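# Turn reversed plates end for end in their nests

## Task

Of the three plates, some sit reversed. Rotate each reversed one half a turn so every plate lies flat within its locators in its original nest, with well A1 at the nest corner labelled A1. Each plate must stay there without the robot holding it. Finally open the gripper and move the arm away.

## Robot and tools

Robot: a single four-axis arm (a vertical lift, shoulder, elbow and wrist yaw) carrying a level two-finger gripper that can never tilt. The controlled point, end_effector_position, sits midway between the two rubber pads, roughly 2 to 3 cm back from the fingertips. The fingers extend along the gripper's +x axis and close along its y axis. The only camera is cam_wrist (504x504 pixels).

Scene frame: origin on the table surface directly beneath the arm base, +z up, +y to the left when facing along +x. Reported positions are in metres, orientation as a quaternion (w, x, y, z). At long reach the printed hand position may be somewhat off.

Plates: on a labelled plate, well A1 lies at the labelled short end, in the corner opposite the labelled long side. A simple way to reverse a plate: place it on the raised nest RG, let go, then regrip from the opposite end and carry it back.

Row format (shared by both motion tools): exactly 5 numbers, each within [-1, 1], ordered dx, dy, dz, rz, opening. The first four are offsets, not a pose: they are measured in the gripper's own axes from the gripper's measured pose (not from the last command). Scale: 1.0 equals 0.6 m for dx, dy, dz and 180 degrees for rz. rz rotates about the gripper z axis, positive from +x toward +y. opening is absolute, not an offset: +1 is fully open (0.140 m), -1 is closed, which still leaves 0.066 m between the pads. Going from fully open to closed takes at least about 0.6 s.

execute_actions(actions): a list of actions run one after another. Each action is a table of at most 15 rows, and each row lasts one control step (1/30 s); if fewer rows are given, the final row repeats to fill 15 steps. Every row in an action is an offset from the gripper pose measured when that action began (for the first action in a call, the last pose a result reported), never from the prior row. An empty list simply returns the current state and images.

move(target, speed, blocking): drives the gripper in a straight line toward one row (target, same 5-number format, offsets from the pose shown in the most recent result). speed is the path's peak in m/s, 0.002 to 0.5, default 0.25; rotation is capped at twice that value in rad/s. The path runs 0.5 to 10 s and is cut off at 10 s. The opening is applied as the move begins. The path ignores obstacles; the hand trails it, may wander, and may overshoot speed, most of all with the arm near full extension. Faster contact, or aiming further past the contact point, means harder impact and pressure. With blocking=false the result comes after 0.5 s while the arm continues; until a result shows the move finished, new rows and moves are rejected, so use wait or stop first.

wait(seconds): 0 to 10; the arm keeps its last command, a running move carries on, and it returns early when that move ends.

stop(): brakes a running move to rest; braking needs space, more at high speed. Fingers continue to their command.

zoom_image(camera, region): camera must be "cam_wrist"; region is [x0, y0, x1, y1] in pixels from the top-left corner, at most 504 by 504.

finished_scene(scene): ends the current scene, passing its number; irreversible. Its result reports success and supplies the next task. Replying with no tool call ends everything.

Results: the state line gives end_effector_position and end_effector_quat_wxyz. Joint positions list lift (m, 0.000 to 0.550), shoulder (-2.000 to 2.000 rad), elbow (-2.800 to 2.800 rad), wrist yaw (-12.566 to 12.566 rad), then pad gap (m). "Hand target" is the pose the controller is currently heading for. grip_measured is the measured finger opening on the command scale; readings may carry a constant error up to about 1 mm. A move adds a "move:" line: done (settled near target), or off_target, moving, held, fault; plus which limits applied (paced = commanded pose clipped; held = a safety check blocked some steps, after which the arm may surge faster than speed) and distance to target. "pose unreachable" means the clearance check altered or blocked the command.

Motion details: each step the commanded pose is clipped to within 70 mm and 16 degrees of the measured pose, so a distant target can take several actions; after an action the arm goes no further than the last clipped pose. Joints share speed and acceleration limits and stop together on reversal. After large moves the arm may still be short of target.

Gripping: to hold, command an opening below grip_measured, about 0.04 below for a firm grip, less for a lighter one. Pad force tops out near 18 N; fast closing can squeeze harder.

Hazards: keep the elbow joint more than 0.4 rad away from 0, or the arm may fold and fault. Joint load limits: lift 53.4 N, shoulder 8.01 N m, elbow 4 N m, wrist yaw 1.33 N m, including held weight; hitting one halts the arm for 10 s and drops the rest of the call. Holding loads heats motors; MOTOR HOT appears from 85 °C and at 100 °C an OVER-TEMPERATURE FAULT brakes the arm until cool. The simulation runs on while replies are being written, with the last command held. Occasional tugs on a held part or pushes on loose items can occur. Avoid drops, slips, slams, hard hits and heavy pushing, and never let anything leave the table.

Each tool is called after "Call:" as name(argument=value, ...) on one line, values as JSON.

## Session

Call:
execute_actions(actions=[])

Scene clock: 0.00 s.
end_effector_position=(+0.4762, +0.0324, +0.1096) grip_measured=+0.99 end_effector_quat_wxyz=(+0.983, +0.000, +0.000, +0.185)
Joint positions: [ 0.105  0.913  0.656 -1.197  0.14 ]
Motor temperatures (°C, as the motors report them): [30 23 24 25]
Hand target: +0.476, +0.032, +0.110; +0.983, +0.000, +0.000, +0.185

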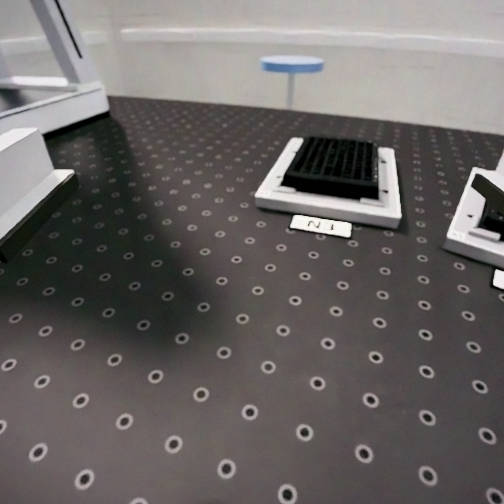

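Call:
zoom_image(camera="cam_wrist", region=[240, 120, 504, 300])

Region (240, 120, 504, 300) of cam_wrist's 504x504 image, scaled by 1.909, with more detail than that image has; it fills the top 344 rows of this view, and the rest is white.

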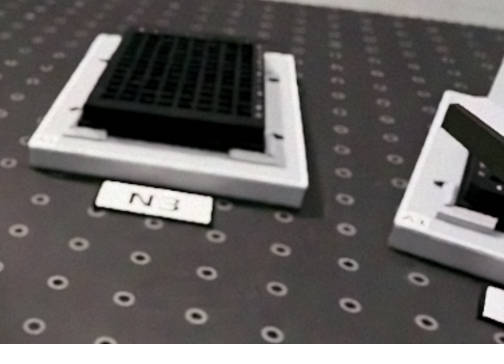

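Call:
move(target=[0, 0, 0.2, -0.15, 1], speed=0.2)

Scene clock: 2.63 s.
end_effector_position=(+0.4760, +0.0323, +0.2296) grip_measured=+0.99 end_effector_quat_wxyz=(+0.999, +0.000, +0.000, -0.050)
Joint positions: [ 0.225  1.301  0.641 -2.042  0.14 ]
Motor temperatures (°C, as the motors report them): [30 23 24 25]
Hand target: +0.476, +0.032, +0.230; +0.999, +0.000, +0.000, -0.050
Off the commanded pose: 0.000 m, 0 deg.
move: done

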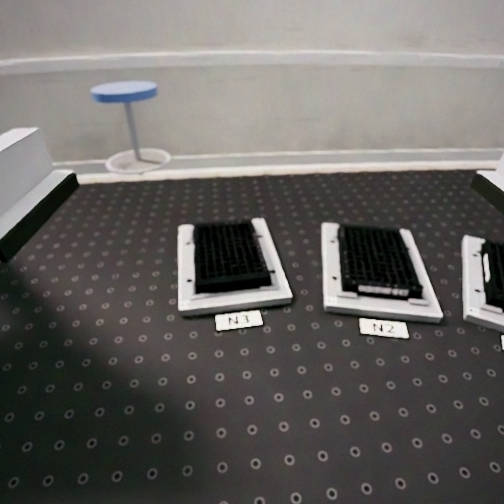

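Call:
move(target=[0, 0, 0, -0.2, 1], speed=0.2)

Scene clock: 5.50 s.
end_effector_position=(+0.4760, +0.0324, +0.2296) grip_measured=+0.99 end_effector_quat_wxyz=(+0.935, +0.000, +0.000, -0.356)
Joint positions: [ 0.225  1.526  0.918 -3.171  0.14 ]
Motor temperatures (°C, as the motors report them): [30 23 24 25]
Hand target: +0.476, +0.032, +0.230; +0.935, +0.000, +0.000, -0.356
Off the commanded pose: 0.000 m, 0 deg.
move: done

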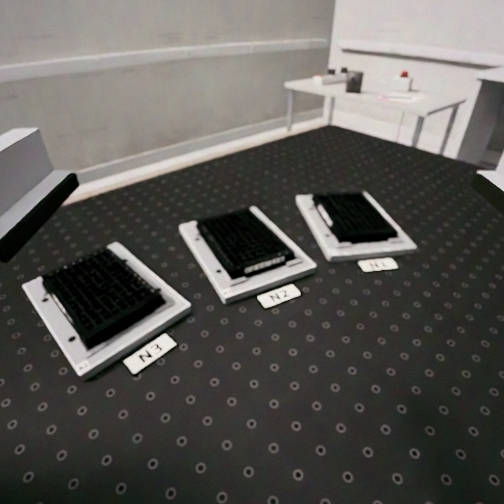

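Call:
move(target=[0, 0, 0, -0.3, 1], speed=0.25)

Scene clock: 10.03 s.
end_effector_position=(+0.4760, +0.0325, +0.2296) grip_measured=+0.99 end_effector_quat_wxyz=(+0.671, +0.000, +0.000, -0.741)
Joint positions: [ 0.225  1.231  1.516 -4.417  0.14 ]
Motor temperatures (°C, as the motors report them): [30 23 24 25]
Hand target: +0.476, +0.033, +0.230; +0.671, +0.000, +0.000, -0.741
Off the commanded pose: 0.000 m, 0 deg.
move: done

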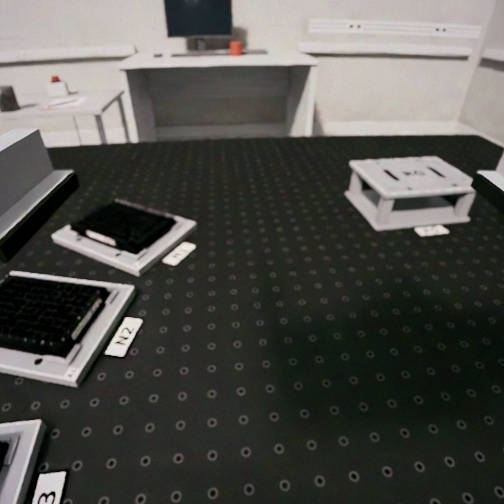

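Call:
zoom_image(camera="cam_wrist", region=[0, 150, 252, 402])

Call:
zoom_image(camera="cam_wrist", region=[300, 120, 504, 260])

Region (0, 150, 252, 402) of cam_wrist's 504x504 image, scaled by 2.000, with more detail than that image has.

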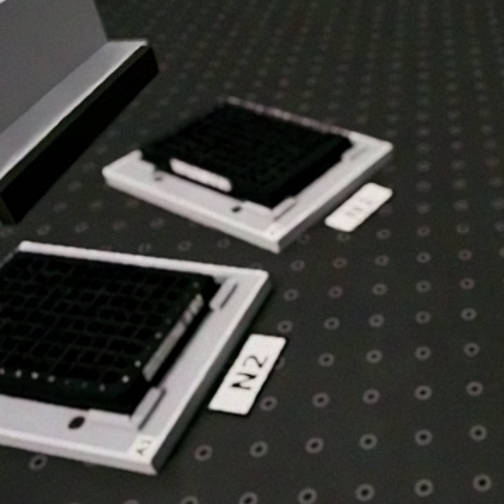

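Region (300, 120, 504, 260) of cam_wrist's 504x504 image, scaled by 2.471, with more detail than that image has; it fills the top 346 rows of this view, and the rest is white.

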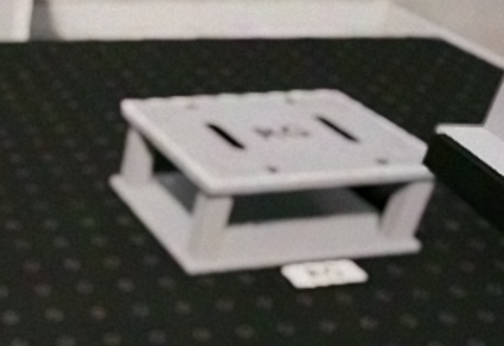

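Call:
zoom_image(camera="cam_wrist", region=[152, 304, 352, 504])

Region (152, 304, 352, 504) of cam_wrist's 504x504 image, scaled by 2.520, with more detail than that image has.

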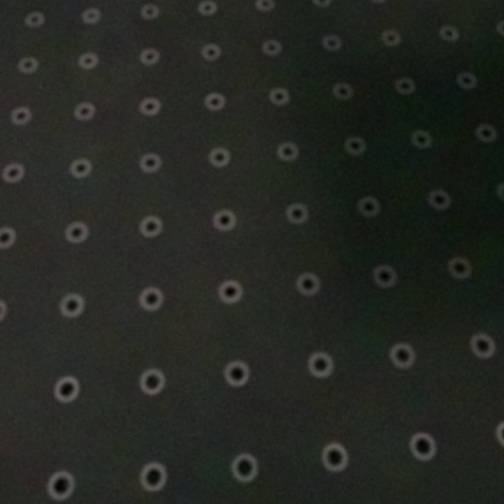

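Call:
move(target=[0.65, -0.18, 0, -0.468, 1], speed=0.25)

Scene clock: 19.70 s.
end_effector_position=(+0.3307, -0.3449, +0.2296) grip_measured=+0.99 end_effector_quat_wxyz=(-0.001, -0.000, -0.000, +1.000)
Joint positions: [ 0.225 -0.394  2.12  -4.866  0.14 ]
Motor temperatures (°C, as the motors report them): [30 23 24 25]
Hand target: +0.331, -0.345, +0.230; -0.001, -0.000, -0.000, +1.000
Off the commanded pose: 0.001 m, 0 deg.
move: done

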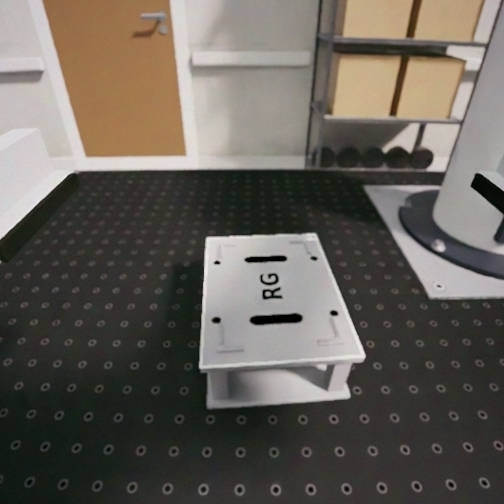

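Call:
zoom_image(camera="cam_wrist", region=[180, 210, 390, 420])

Region (180, 210, 390, 420) of cam_wrist's 504x504 image, scaled by 2.400, with more detail than that image has.

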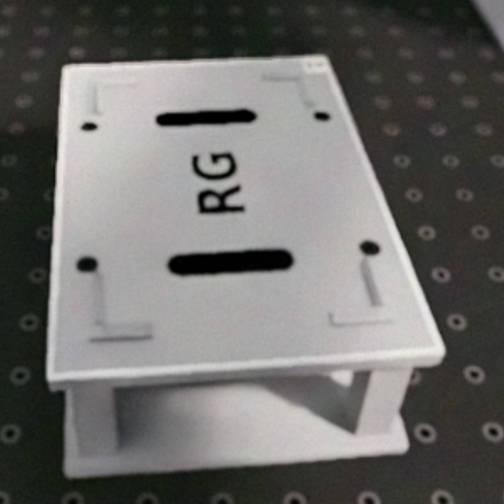

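Call:
move(target=[-0.365, -0.625, -0.117, 0.99, 1], speed=0.3)

Scene clock: 27.63 s.
end_effector_position=(+0.5485, +0.0303, +0.1594) grip_measured=+0.99 end_effector_quat_wxyz=(+1.000, +0.000, +0.000, -0.015)
Joint positions: [ 0.154  1.1    0.931 -2.061  0.14 ]
Motor temperatures (°C, as the motors report them): [30 23 24 25]
Hand target: +0.548, +0.030, +0.159; +1.000, +0.000, +0.000, -0.015
Off the commanded pose: 0.001 m, 0 deg.
move: done

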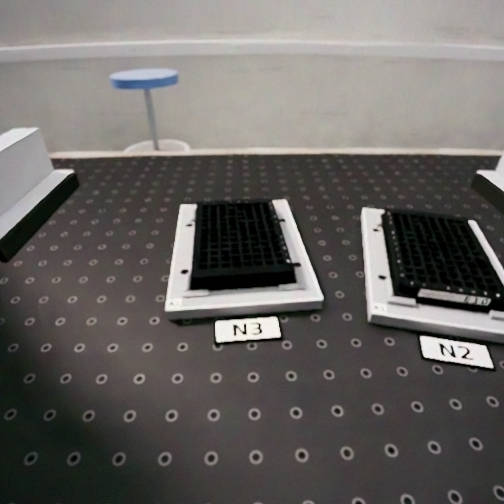

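Call:
zoom_image(camera="cam_wrist", region=[150, 180, 350, 350])

Call:
zoom_image(camera="cam_wrist", region=[344, 190, 504, 350])

Region (150, 180, 350, 350) of cam_wrist's 504x504 image, scaled by 2.520, with more detail than that image has; it fills the top 428 rows of this view, and the rest is white.

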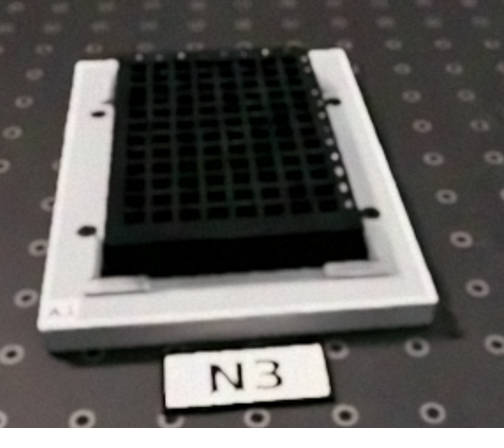

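Region (344, 190, 504, 350) of cam_wrist's 504x504 image, scaled by 3.150, with more detail than that image has.

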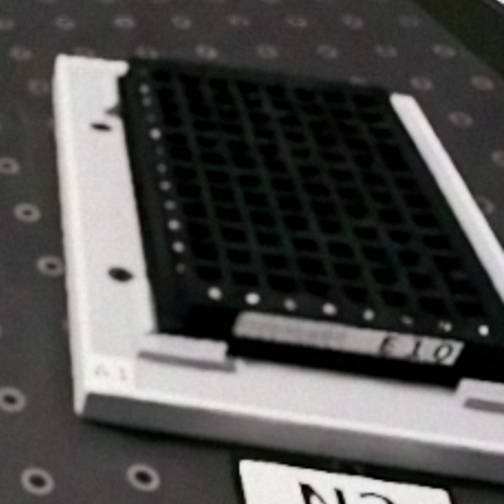

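Call:
move(target=[0.1857, 0.0117, -0.1657, 0.032, 1], speed=0.2)

Scene clock: 31.13 s.
end_effector_position=(+0.6602, +0.0342, +0.0600) grip_measured=+0.99 end_effector_quat_wxyz=(+0.999, +0.000, +0.000, +0.035)
Joint positions: [ 0.055  0.829  1.451 -2.209  0.14 ]
Motor temperatures (°C, as the motors report them): [30 23 24 25]
Hand target: +0.660, +0.034, +0.060; +0.999, +0.000, +0.000, +0.035
Off the commanded pose: 0.000 m, 0 deg.
move: done

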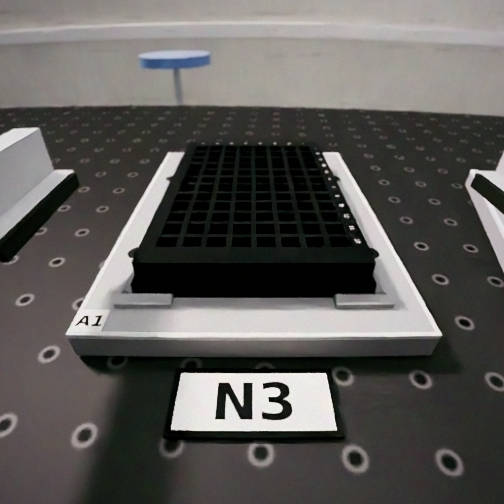

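Call:
move(target=[0.1, 0.0, -0.03, 0, 0.05], speed=0.1)

Scene clock: 32.73 s.
end_effector_position=(+0.7201, +0.0385, +0.0419) grip_measured=+0.05 end_effector_quat_wxyz=(+0.999, +0.000, +0.000, +0.036)
Joint positions: [ 0.037  0.685  1.79  -2.403  0.105]
Motor temperatures (°C, as the motors report them): [30 23 24 25]
Hand target: +0.720, +0.038, +0.042; +0.999, +0.000, +0.000, +0.035
Off the commanded pose: 0.000 m, 0 deg.
move: done

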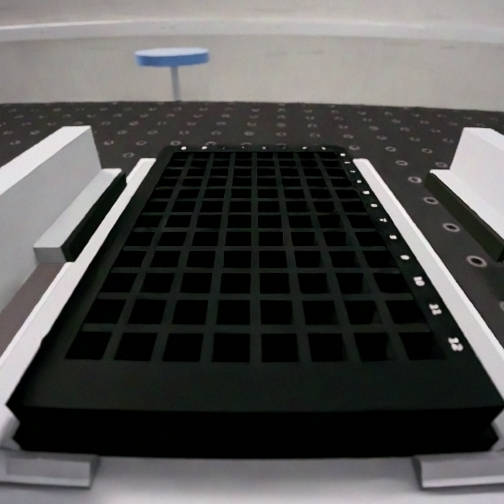

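Call:
zoom_image(camera="cam_wrist", region=[0, 110, 200, 310])

Call:
zoom_image(camera="cam_wrist", region=[304, 110, 504, 310])

Region (0, 110, 200, 310) of cam_wrist's 504x504 image, scaled by 2.520, with more detail than that image has.

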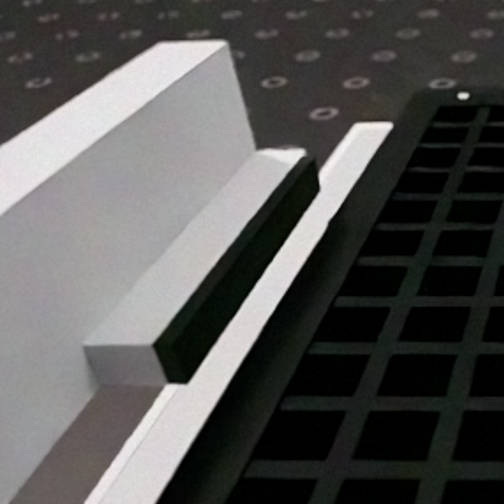

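Region (304, 110, 504, 310) of cam_wrist's 504x504 image, scaled by 2.520, with more detail than that image has.

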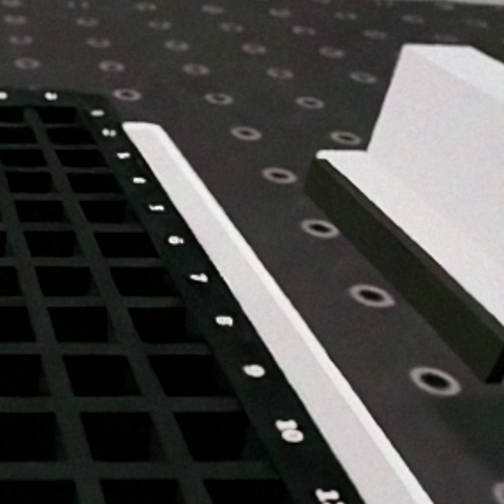

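Call:
move(target=[0.006, 0.0105, -0.012, 0.005, 0.05], speed=0.03)

Scene clock: 37.60 s.
end_effector_position=(+0.7232, +0.0450, +0.0347) grip_measured=+0.05 end_effector_quat_wxyz=(+0.999, +0.000, +0.000, +0.044)
Joint positions: [ 0.03   0.685  1.812 -2.41   0.105]
Motor temperatures (°C, as the motors report them): [30 23 24 25]
Hand target: +0.723, +0.045, +0.035; +0.999, +0.000, +0.000, +0.043
Off the commanded pose: 0.000 m, 0 deg.
move: done

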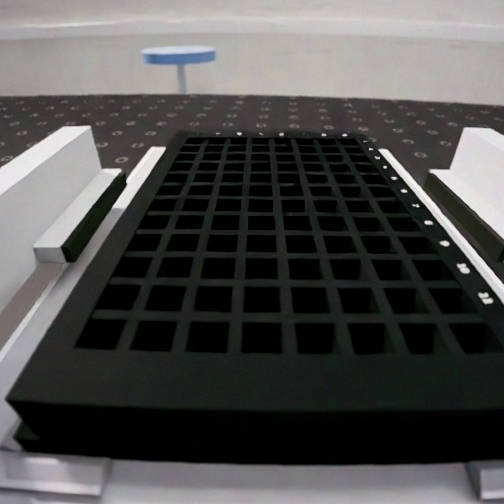

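Call:
zoom_image(camera="cam_wrist", region=[20, 150, 160, 290])

Call:
zoom_image(camera="cam_wrist", region=[364, 150, 504, 290])

Region (20, 150, 160, 290) of cam_wrist's 504x504 image, scaled by 3.600, with more detail than that image has.

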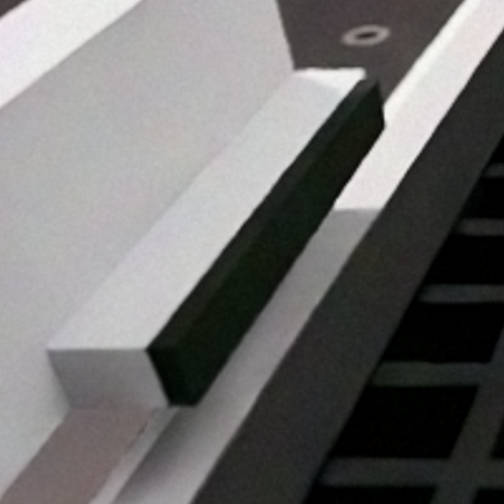

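Region (364, 150, 504, 290) of cam_wrist's 504x504 image, scaled by 3.600, with more detail than that image has.

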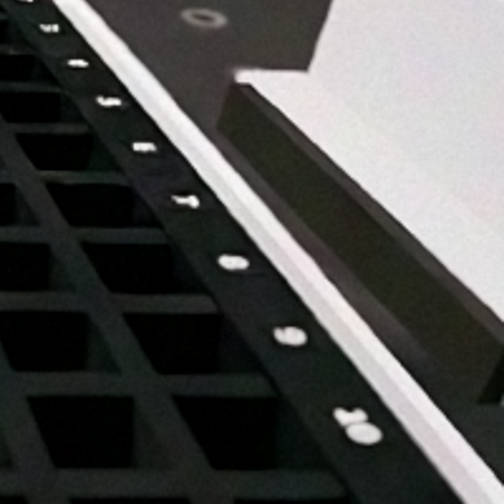

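Call:
move(target=[0.0, 0.003, -0.006, 0.003, 0.05], speed=0.02)

Scene clock: 39.97 s.
end_effector_position=(+0.7230, +0.0467, +0.0311) grip_measured=+0.05 end_effector_quat_wxyz=(+0.999, +0.000, +0.000, +0.048)
Joint positions: [ 0.026  0.686  1.812 -2.402  0.105]
Motor temperatures (°C, as the motors report them): [30 23 24 25]
Hand target: +0.723, +0.047, +0.031; +0.999, +0.000, +0.000, +0.048
Off the commanded pose: 0.000 m, 0 deg.
move: done

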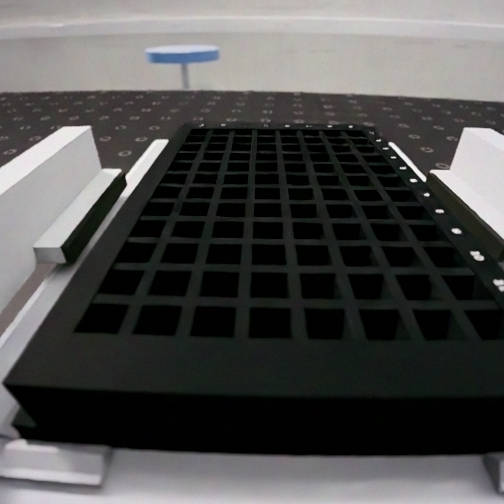

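Call:
execute_actions(actions=[[[0,0,0,0,-0.05],[0,0,0,0,-0.15],[0,0,0,0,-0.25],[0,0,0,0,-0.32],[0,0,0,0,-0.36]]])

Scene clock: 40.60 s.
end_effector_position=(+0.7230, +0.0467, +0.0311) grip_measured=-0.36 end_effector_quat_wxyz=(+0.999, +0.000, +0.000, +0.048)
Joint positions: [ 0.026  0.686  1.812 -2.402  0.09 ]
Motor temperatures (°C, as the motors report them): [30 23 24 25]
Hand target: +0.723, +0.047, +0.031; +0.999, +0.000, +0.000, +0.048
Off the commanded pose: 0.000 m, 0 deg.

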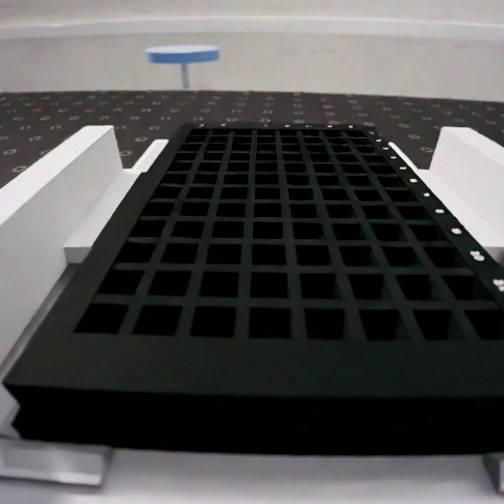

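Call:
execute_actions(actions=[[[0,0,0,0,-0.40],[0,0,0,0,-0.43],[0,0,0,0,-0.46],[0,0,0,0,-0.48],[0,0,0,0,-0.50],[0,0,0,0,-0.52]]])

Scene clock: 42.30 s.
end_effector_position=(+0.7230, +0.0467, +0.0311) grip_measured=-0.49 end_effector_quat_wxyz=(+0.999, +0.000, +0.000, +0.048)
Joint positions: [ 0.026  0.686  1.812 -2.402  0.085]
Motor temperatures (°C, as the motors report them): [30 23 24 25]
Hand target: +0.723, +0.047, +0.031; +0.999, +0.000, +0.000, +0.048
Off the commanded pose: 0.000 m, 0 deg.

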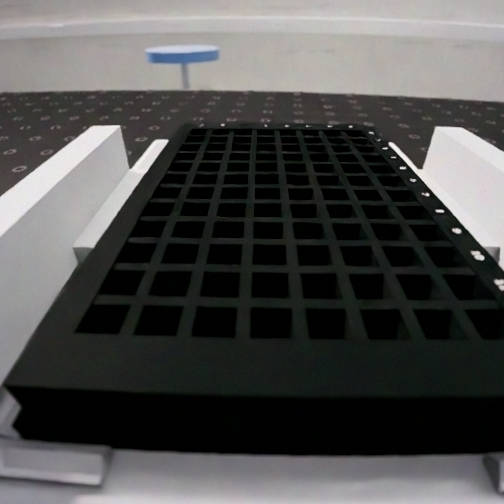

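Call:
move(target=[0, 0, 0.03, 0, -0.53], speed=0.04)

Scene clock: 43.13 s.
end_effector_position=(+0.7230, +0.0467, +0.0492) grip_measured=-0.49 end_effector_quat_wxyz=(+0.999, +0.000, +0.000, +0.048)
Joint positions: [ 0.044  0.686  1.812 -2.402  0.085]
Motor temperatures (°C, as the motors report them): [30 23 24 25]
Hand target: +0.723, +0.047, +0.049; +0.999, +0.000, +0.000, +0.048
Off the commanded pose: 0.000 m, 0 deg.
move: done

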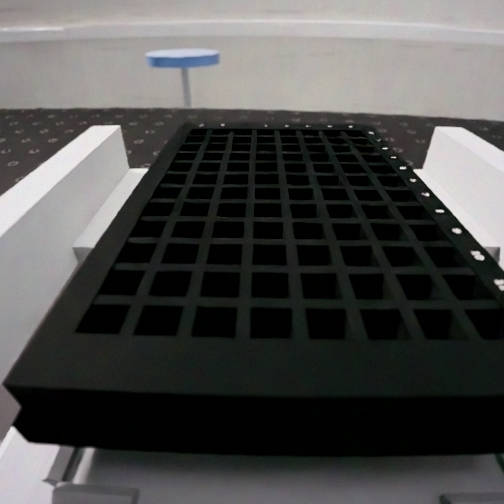

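Call:
move(target=[0, 0, 0.06, 0, -0.53], speed=0.15)

Scene clock: 45.30 s.
end_effector_position=(+0.7231, +0.0467, +0.0852) grip_measured=-0.49 end_effector_quat_wxyz=(+0.999, +0.000, +0.000, +0.048)
Joint positions: [ 0.08   0.686  1.812 -2.402  0.085]
Motor temperatures (°C, as the motors report them): [30 23 24 25]
Hand target: +0.723, +0.047, +0.085; +0.999, +0.000, +0.000, +0.048
Off the commanded pose: 0.000 m, 0 deg.
move: done

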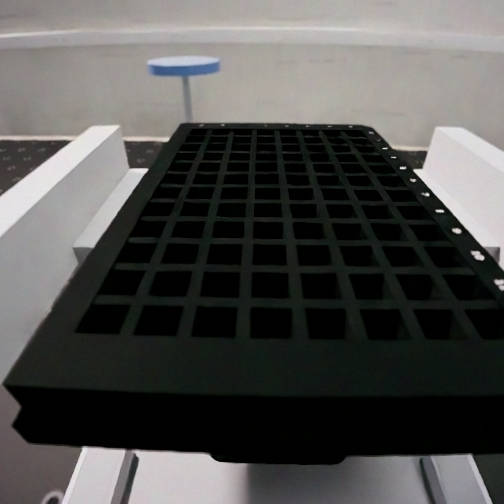

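Call:
move(target=[-0.9239, -0.5582, 0.083, -0.9937, -0.53], speed=0.35)

Scene clock: 50.47 s.
end_effector_position=(+0.2039, -0.3400, +0.1349) grip_measured=-0.49 end_effector_quat_wxyz=(-0.058, -0.000, -0.000, +0.998)
Joint positions: [ 0.13  -0.375  1.549 -4.2    0.085]
Motor temperatures (°C, as the motors report them): [30 23 24 25]
Hand target: +0.204, -0.340, +0.135; -0.058, -0.000, -0.000, +0.998
Off the commanded pose: 0.000 m, 0 deg.
move: done

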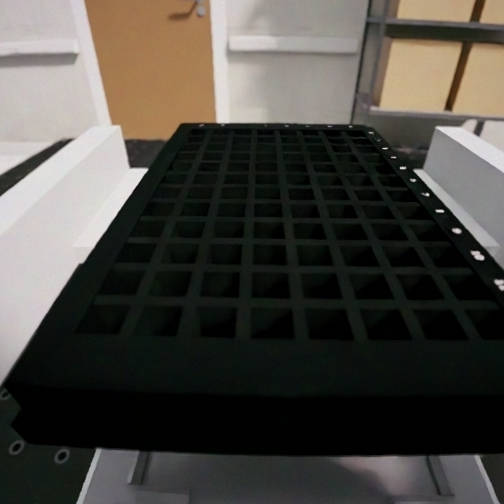

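Call:
zoom_image(camera="cam_wrist", region=[0, 424, 504, 504])

Region (0, 424, 504, 504) of cam_wrist's 504x504 image, scaled by 1.000; it fills the top 80 rows of this view, and the rest is white.

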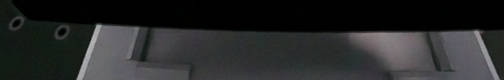

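Call:
move(target=[0.0167, -0.003, -0.05, 0, -0.53], speed=0.05)

Call:
zoom_image(camera="cam_wrist", region=[0, 404, 252, 504])

Call:
zoom_image(camera="cam_wrist", region=[252, 404, 504, 504])

Scene clock: 52.43 s.
end_effector_position=(+0.1938, -0.3394, +0.1049) grip_measured=-0.49 end_effector_quat_wxyz=(-0.058, -0.000, -0.000, +0.998)
Joint positions: [ 0.1   -0.387  1.521 -4.16   0.085]
Motor temperatures (°C, as the motors report them): [30 23 24 25]
Hand target: +0.194, -0.339, +0.105; -0.058, -0.000, -0.000, +0.998
Off the commanded pose: 0.000 m, 0 deg.
move: done

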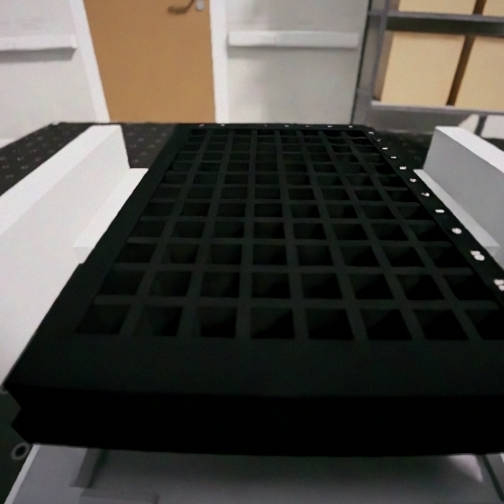

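Region (0, 404, 252, 504) of cam_wrist's 504x504 image, scaled by 2.000, with more detail than that image has; it fills the top 200 rows of this view, and the rest is white.

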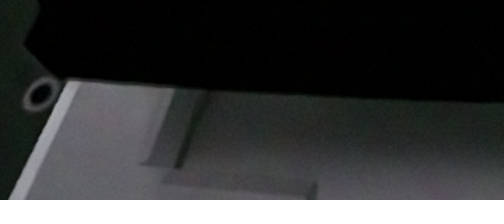

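Region (252, 404, 504, 504) of cam_wrist's 504x504 image, scaled by 2.000, with more detail than that image has; it fills the top 200 rows of this view, and the rest is white.

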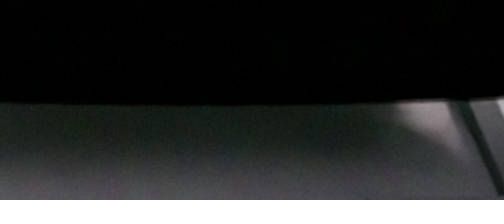

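Call:
move(target=[0, -0.0035, -0.022, 0, -0.53], speed=0.03)

Call:
zoom_image(camera="cam_wrist", region=[0, 404, 252, 504])

Call:
zoom_image(camera="cam_wrist", region=[252, 404, 504, 504])

Scene clock: 54.77 s.
end_effector_position=(+0.1935, -0.3373, +0.0916) grip_measured=-0.49 end_effector_quat_wxyz=(-0.058, -0.000, -0.000, +0.998)
Joint positions: [ 0.087 -0.381  1.511 -4.156  0.085]
Motor temperatures (°C, as the motors report them): [30 23 24 25]
Hand target: +0.194, -0.337, +0.092; -0.058, -0.000, -0.000, +0.998
Off the commanded pose: 0.000 m, 0 deg.
move: done

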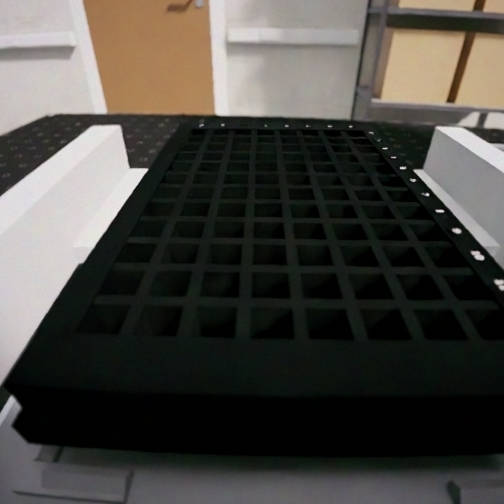

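Region (0, 404, 252, 504) of cam_wrist's 504x504 image, scaled by 2.000, with more detail than that image has; it fills the top 200 rows of this view, and the rest is white.

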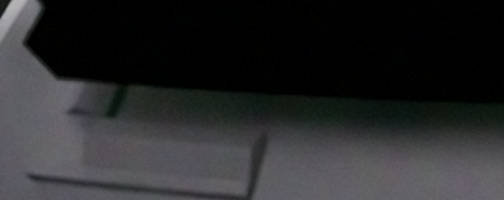

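Region (252, 404, 504, 504) of cam_wrist's 504x504 image, scaled by 2.000, with more detail than that image has; it fills the top 200 rows of this view, and the rest is white.

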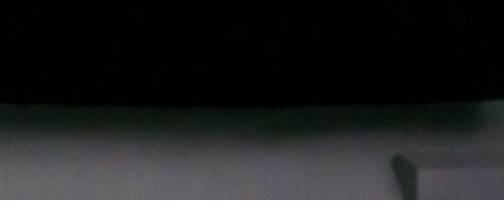

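Call:
move(target=[0, 0, -0.018, 0, -0.53], speed=0.012)

Call:
zoom_image(camera="cam_wrist", region=[0, 404, 504, 504])

Scene clock: 56.17 s.
end_effector_position=(+0.1933, -0.3370, +0.0809) grip_measured=-0.49 end_effector_quat_wxyz=(-0.057, -0.000, -0.000, +0.998)
Joint positions: [ 0.076 -0.381  1.51  -4.158  0.085]
Motor temperatures (°C, as the motors report them): [30 23 24 25]
Hand target: +0.193, -0.337, +0.081; -0.058, -0.000, -0.000, +0.998
Off the commanded pose: 0.000 m, 0 deg.
move: done

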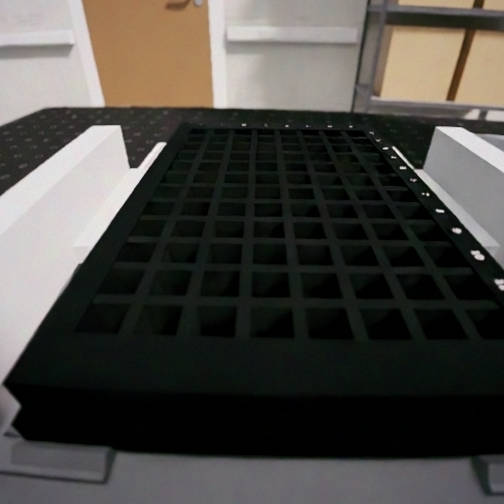

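Region (0, 404, 504, 504) of cam_wrist's 504x504 image, scaled by 1.000; it fills the top 100 rows of this view, and the rest is white.

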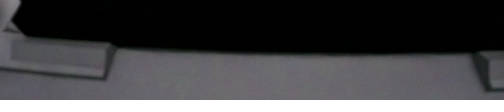

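Call:
move(target=[0, 0, -0.004, 0, -0.53], speed=0.005)

Scene clock: 56.97 s.
end_effector_position=(+0.1929, -0.3367, +0.0788) grip_measured=-0.49 end_effector_quat_wxyz=(-0.056, -0.000, -0.000, +0.998)
Joint positions: [ 0.074 -0.382  1.51  -4.159  0.085]
Motor temperatures (°C, as the motors report them): [30 23 24 25]
Hand target: +0.193, -0.337, +0.079; -0.057, -0.000, -0.000, +0.998
Off the commanded pose: 0.001 m, 0 deg.
move: done

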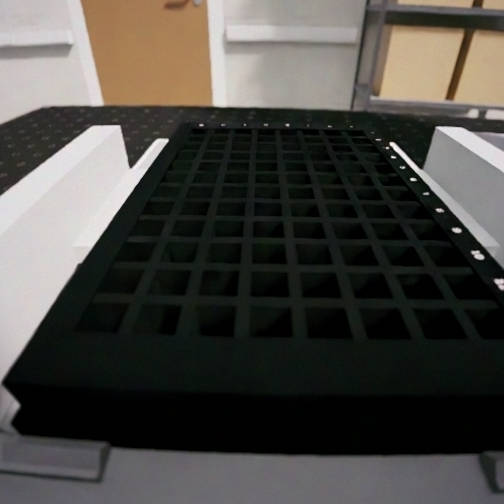

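Call:
execute_actions(actions=[[[0,0,0,0,-0.49],[0,0,0,0,-0.47],[0,0,0,0,-0.45],[0,0,0,0,-0.42],[0,0,0,0,-0.38],[0,0,0,0,-0.3],[0,0,0,0,-0.2],[0,0,0,0,-0.1],[0,0,0,0,0.05]]])

Scene clock: 57.67 s.
end_effector_position=(+0.1929, -0.3367, +0.0789) grip_measured=+0.05 end_effector_quat_wxyz=(-0.055, -0.000, -0.000, +0.998)
Joint positions: [ 0.074 -0.382  1.51  -4.159  0.105]
Motor temperatures (°C, as the motors report them): [30 23 24 25]
Hand target: +0.193, -0.337, +0.079; -0.056, -0.000, -0.000, +0.998
Off the commanded pose: 0.000 m, 0 deg.

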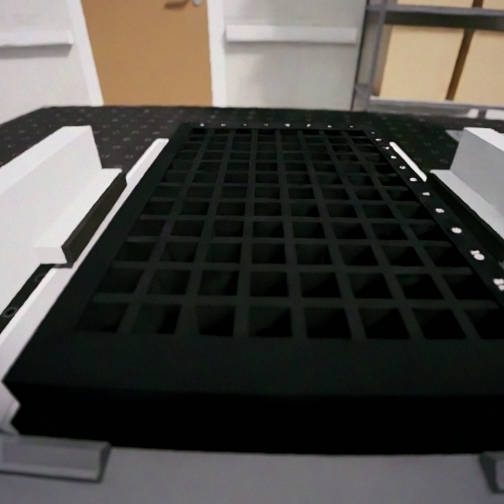

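Call:
move(target=[0, 0, 0.065, 0, 0.05], speed=0.15)

Call:
move(target=[-0.005, 0, 0, -0.998, 0.05], speed=0.45)

Scene clock: 59.83 s.
end_effector_position=(+0.1929, -0.3368, +0.1179) grip_measured=+0.05 end_effector_quat_wxyz=(-0.055, -0.000, -0.000, +0.998)
Joint positions: [ 0.113 -0.382  1.51  -4.159  0.105]
Motor temperatures (°C, as the motors report them): [30 23 24 25]
Hand target: +0.193, -0.337, +0.118; -0.055, -0.000, -0.000, +0.998
Off the commanded pose: 0.000 m, 0 deg.
move: done

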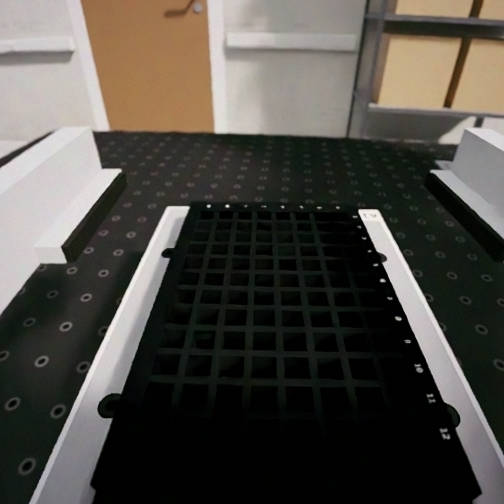

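Scene clock: 63.70 s.
end_effector_position=(+0.1960, -0.3367, +0.1180) grip_measured=+0.05 end_effector_quat_wxyz=(+0.998, -0.000, -0.000, +0.059)
Joint positions: [ 0.113 -1.193  1.59  -6.563  0.105]
Motor temperatures (°C, as the motors report them): [30 23 24 25]
Hand target: +0.196, -0.337, +0.118; +0.998, -0.000, -0.000, +0.059
Off the commanded pose: 0.000 m, 0 deg.
move: done

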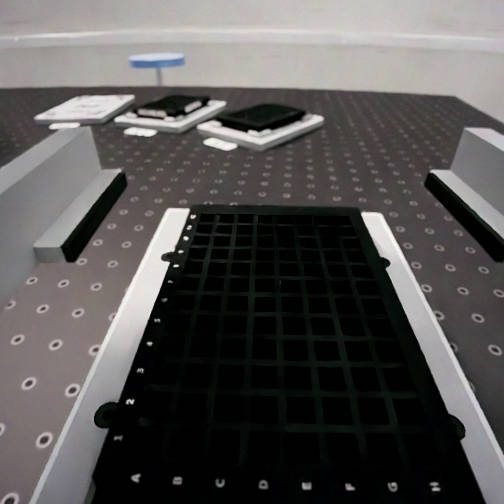

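Call:
move(target=[-0.005, 0, -0.0645, -0.0025, 0.05], speed=0.08)

Scene clock: 66.70 s.
end_effector_position=(+0.1930, -0.3371, +0.0792) grip_measured=+0.05 end_effector_quat_wxyz=(+0.999, -0.000, -0.000, +0.055)
Joint positions: [ 0.074 -1.202  1.592 -6.563  0.105]
Motor temperatures (°C, as the motors report them): [30 23 24 25]
Hand target: +0.193, -0.337, +0.079; +0.999, -0.000, -0.000, +0.055
Off the commanded pose: 0.000 m, 0 deg.
move: done

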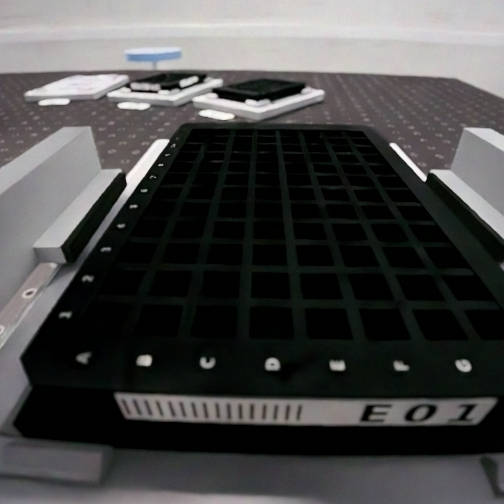

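Call:
execute_actions(actions=[[[0,0,0,0,-0.1],[0,0,0,0,-0.2],[0,0,0,0,-0.28],[0,0,0,0,-0.34],[0,0,0,0,-0.39],[0,0,0,0,-0.43],[0,0,0,0,-0.46],[0,0,0,0,-0.48],[0,0,0,0,-0.5],[0,0,0,0,-0.52],[0,0,0,0,-0.53]]])

Call:
move(target=[0, 0, 0.04, 0, -0.53], speed=0.06)

Scene clock: 73.57 s.
end_effector_position=(+0.1930, -0.3372, +0.0792) grip_measured=-0.49 end_effector_quat_wxyz=(+0.999, -0.000, -0.000, +0.054)
Joint positions: [ 0.074 -1.202  1.592 -6.564  0.085]
Motor temperatures (°C, as the motors report them): [30 23 24 25]
Hand target: +0.193, -0.337, +0.079; +0.999, -0.000, -0.000, +0.055
Off the commanded pose: 0.000 m, 0 deg.

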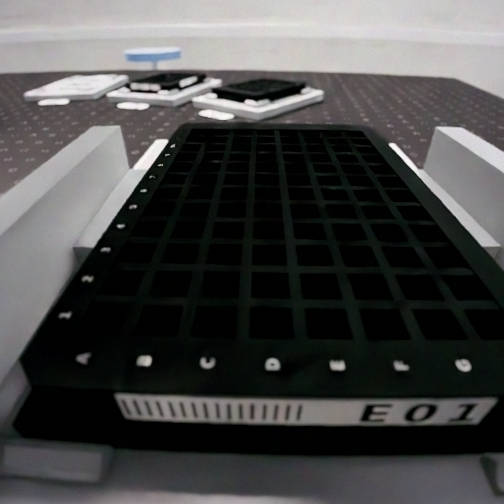

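Scene clock: 74.27 s.
end_effector_position=(+0.1930, -0.3372, +0.1032) grip_measured=-0.49 end_effector_quat_wxyz=(+0.999, -0.000, -0.000, +0.054)
Joint positions: [ 0.098 -1.202  1.592 -6.565  0.085]
Motor temperatures (°C, as the motors report them): [30 23 24 25]
Hand target: +0.193, -0.337, +0.103; +0.999, -0.000, -0.000, +0.054
Off the commanded pose: 0.000 m, 0 deg.
move: done

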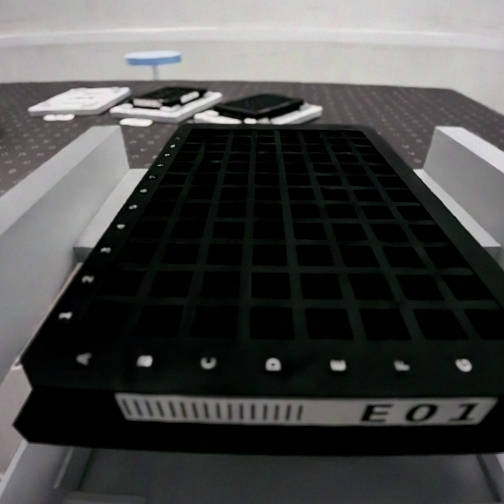

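Call:
move(target=[0.9472, 0.541, -0.04, -0.004, -0.53], speed=0.4)

Call:
zoom_image(camera="cam_wrist", region=[0, 404, 504, 504])

Scene clock: 77.10 s.
end_effector_position=(+0.7223, +0.0472, +0.0793) grip_measured=-0.49 end_effector_quat_wxyz=(+0.999, -0.000, -0.000, +0.048)
Joint positions: [ 0.074  0.689  1.808 -8.685  0.085]
Motor temperatures (°C, as the motors report them): [30 23 24 25]
Hand target: +0.722, +0.047, +0.079; +0.999, -0.000, -0.000, +0.048
Off the commanded pose: 0.001 m, 0 deg.
move: done; limits=paced

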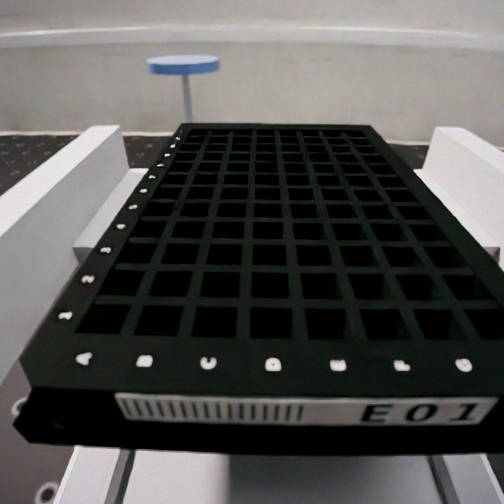

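Region (0, 404, 504, 504) of cam_wrist's 504x504 image, scaled by 1.000; it fills the top 100 rows of this view, and the rest is white.

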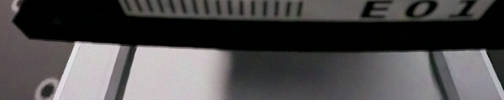

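Call:
move(target=[0.001, -0.0008, -0.059, 0, -0.53], speed=0.05)

Call:
zoom_image(camera="cam_wrist", region=[0, 404, 504, 504])

Scene clock: 78.23 s.
end_effector_position=(+0.7229, +0.0469, +0.0438) grip_measured=-0.49 end_effector_quat_wxyz=(+0.999, -0.000, -0.000, +0.048)
Joint positions: [ 0.039  0.686  1.812 -8.685  0.085]
Motor temperatures (°C, as the motors report them): [30 23 24 25]
Hand target: +0.723, +0.047, +0.044; +0.999, -0.000, -0.000, +0.048
Off the commanded pose: 0.000 m, 0 deg.
move: done

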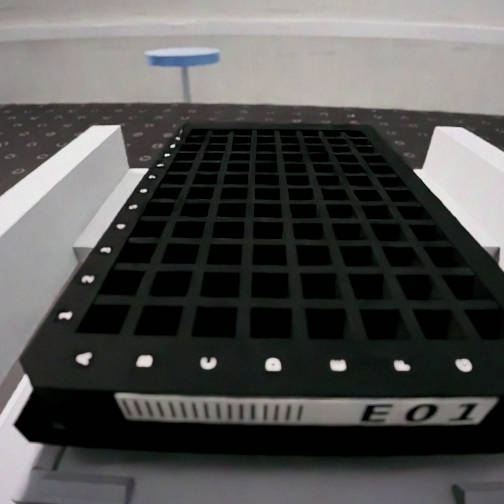

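Region (0, 404, 504, 504) of cam_wrist's 504x504 image, scaled by 1.000; it fills the top 100 rows of this view, and the rest is white.

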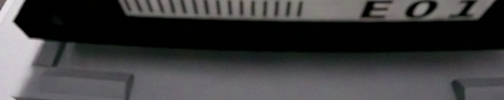

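Call:
move(target=[0, 0, -0.0175, 0, -0.53], speed=0.012)

Scene clock: 79.47 s.
end_effector_position=(+0.7229, +0.0469, +0.0333) grip_measured=-0.49 end_effector_quat_wxyz=(+0.999, -0.000, -0.000, +0.048)
Joint positions: [ 0.028  0.687  1.812 -8.685  0.085]
Motor temperatures (°C, as the motors report them): [30 23 24 25]
Hand target: +0.723, +0.047, +0.033; +0.999, -0.000, -0.000, +0.048
Off the commanded pose: 0.000 m, 0 deg.
move: done

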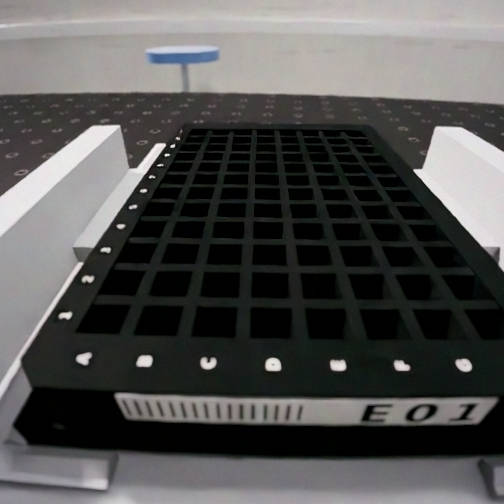

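Call:
move(target=[0, 0, -0.004, 0, -0.53], speed=0.005)

Scene clock: 80.27 s.
end_effector_position=(+0.7229, +0.0469, +0.0311) grip_measured=-0.49 end_effector_quat_wxyz=(+0.999, -0.000, -0.000, +0.048)
Joint positions: [ 0.026  0.687  1.812 -8.685  0.085]
Motor temperatures (°C, as the motors report them): [30 23 24 25]
Hand target: +0.723, +0.047, +0.031; +0.999, -0.000, -0.000, +0.048
Off the commanded pose: 0.000 m, 0 deg.
move: done

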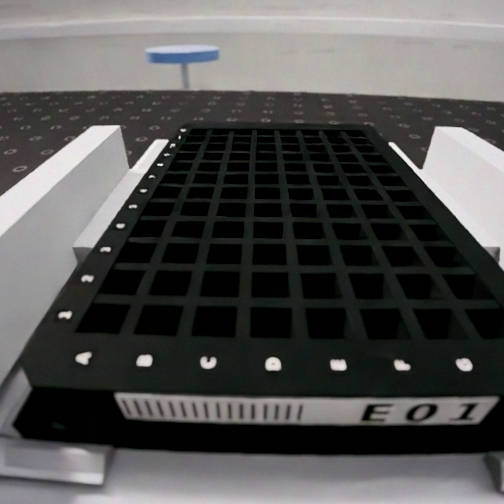

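Call:
execute_actions(actions=[[[0,0,0,0,-0.49],[0,0,0,0,-0.47],[0,0,0,0,-0.45],[0,0,0,0,-0.42],[0,0,0,0,-0.38],[0,0,0,0,-0.3],[0,0,0,0,-0.2],[0,0,0,0,-0.1],[0,0,0,0,0.05]]])

Call:
move(target=[0, 0, 0.08, 0, 0.05], speed=0.15)

Scene clock: 80.97 s.
end_effector_position=(+0.7229, +0.0469, +0.0311) grip_measured=+0.05 end_effector_quat_wxyz=(+0.999, -0.000, -0.000, +0.048)
Joint positions: [ 0.026  0.687  1.812 -8.685  0.105]
Motor temperatures (°C, as the motors report them): [30 23 24 25]
Hand target: +0.723, +0.047, +0.031; +0.999, -0.000, -0.000, +0.048
Off the commanded pose: 0.000 m, 0 deg.

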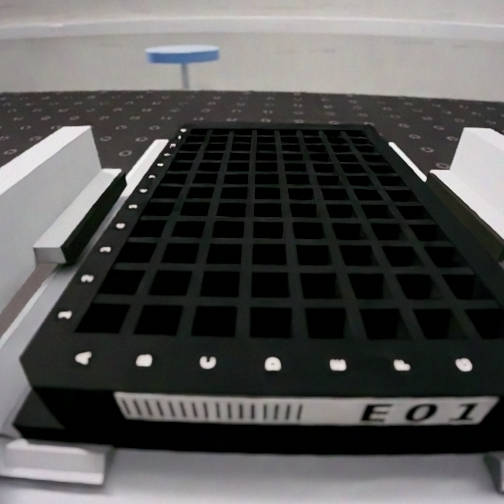

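Scene clock: 81.70 s.
end_effector_position=(+0.7229, +0.0469, +0.0792) grip_measured=+0.05 end_effector_quat_wxyz=(+0.999, -0.000, -0.000, +0.048)
Joint positions: [ 0.074  0.687  1.812 -8.685  0.105]
Motor temperatures (°C, as the motors report them): [30 23 24 25]
Hand target: +0.723, +0.047, +0.079; +0.999, -0.000, -0.000, +0.048
Off the commanded pose: 0.000 m, 0 deg.
move: done

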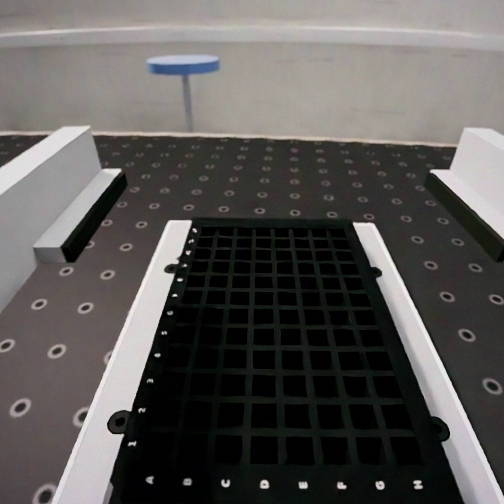

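Call:
move(target=[-0.2004, -0.5615, 0, -0.2152, 0.05], speed=0.35)

Scene clock: 83.80 s.
end_effector_position=(+0.6358, -0.3001, +0.0792) grip_measured=+0.05 end_effector_quat_wxyz=(+0.958, -0.000, -0.000, -0.286)
Joint positions: [ 0.074  0.029  1.811 -8.703  0.105]
Motor temperatures (°C, as the motors report them): [30 23 24 25]
Hand target: +0.636, -0.300, +0.079; +0.958, -0.000, -0.000, -0.286
Off the commanded pose: 0.000 m, 0 deg.
move: done

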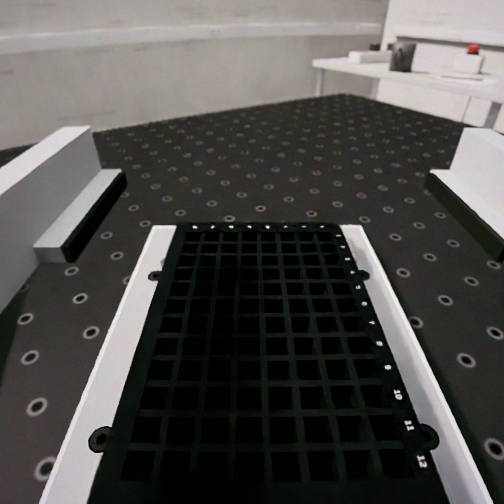

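Call:
move(target=[-0.0067, 0.0108, 0, 0.0118, 0.05], speed=0.05)

Scene clock: 84.90 s.
end_effector_position=(+0.6360, -0.2925, +0.0792) grip_measured=+0.05 end_effector_quat_wxyz=(+0.963, -0.000, -0.000, -0.268)
Joint positions: [ 0.074  0.043  1.787 -8.656  0.105]
Motor temperatures (°C, as the motors report them): [30 23 24 25]
Hand target: +0.636, -0.292, +0.079; +0.963, -0.000, -0.000, -0.268
Off the commanded pose: 0.000 m, 0 deg.
move: done

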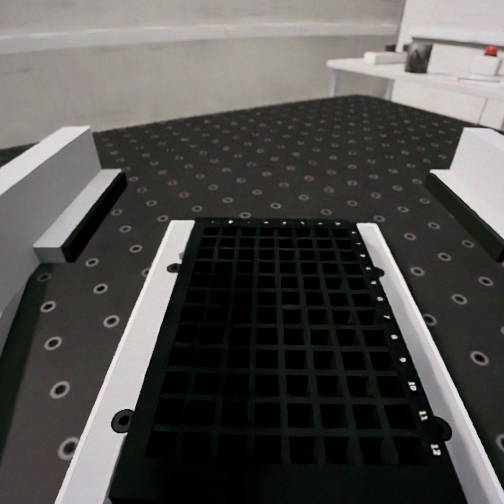

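Call:
zoom_image(camera="cam_wrist", region=[90, 200, 470, 460])

Region (90, 200, 470, 460) of cam_wrist's 504x504 image, scaled by 1.326, with more detail than that image has; it fills the top 345 rows of this view, and the rest is white.

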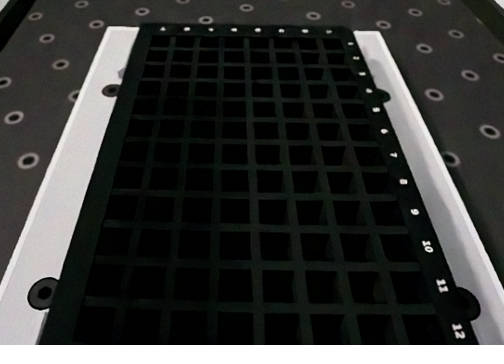

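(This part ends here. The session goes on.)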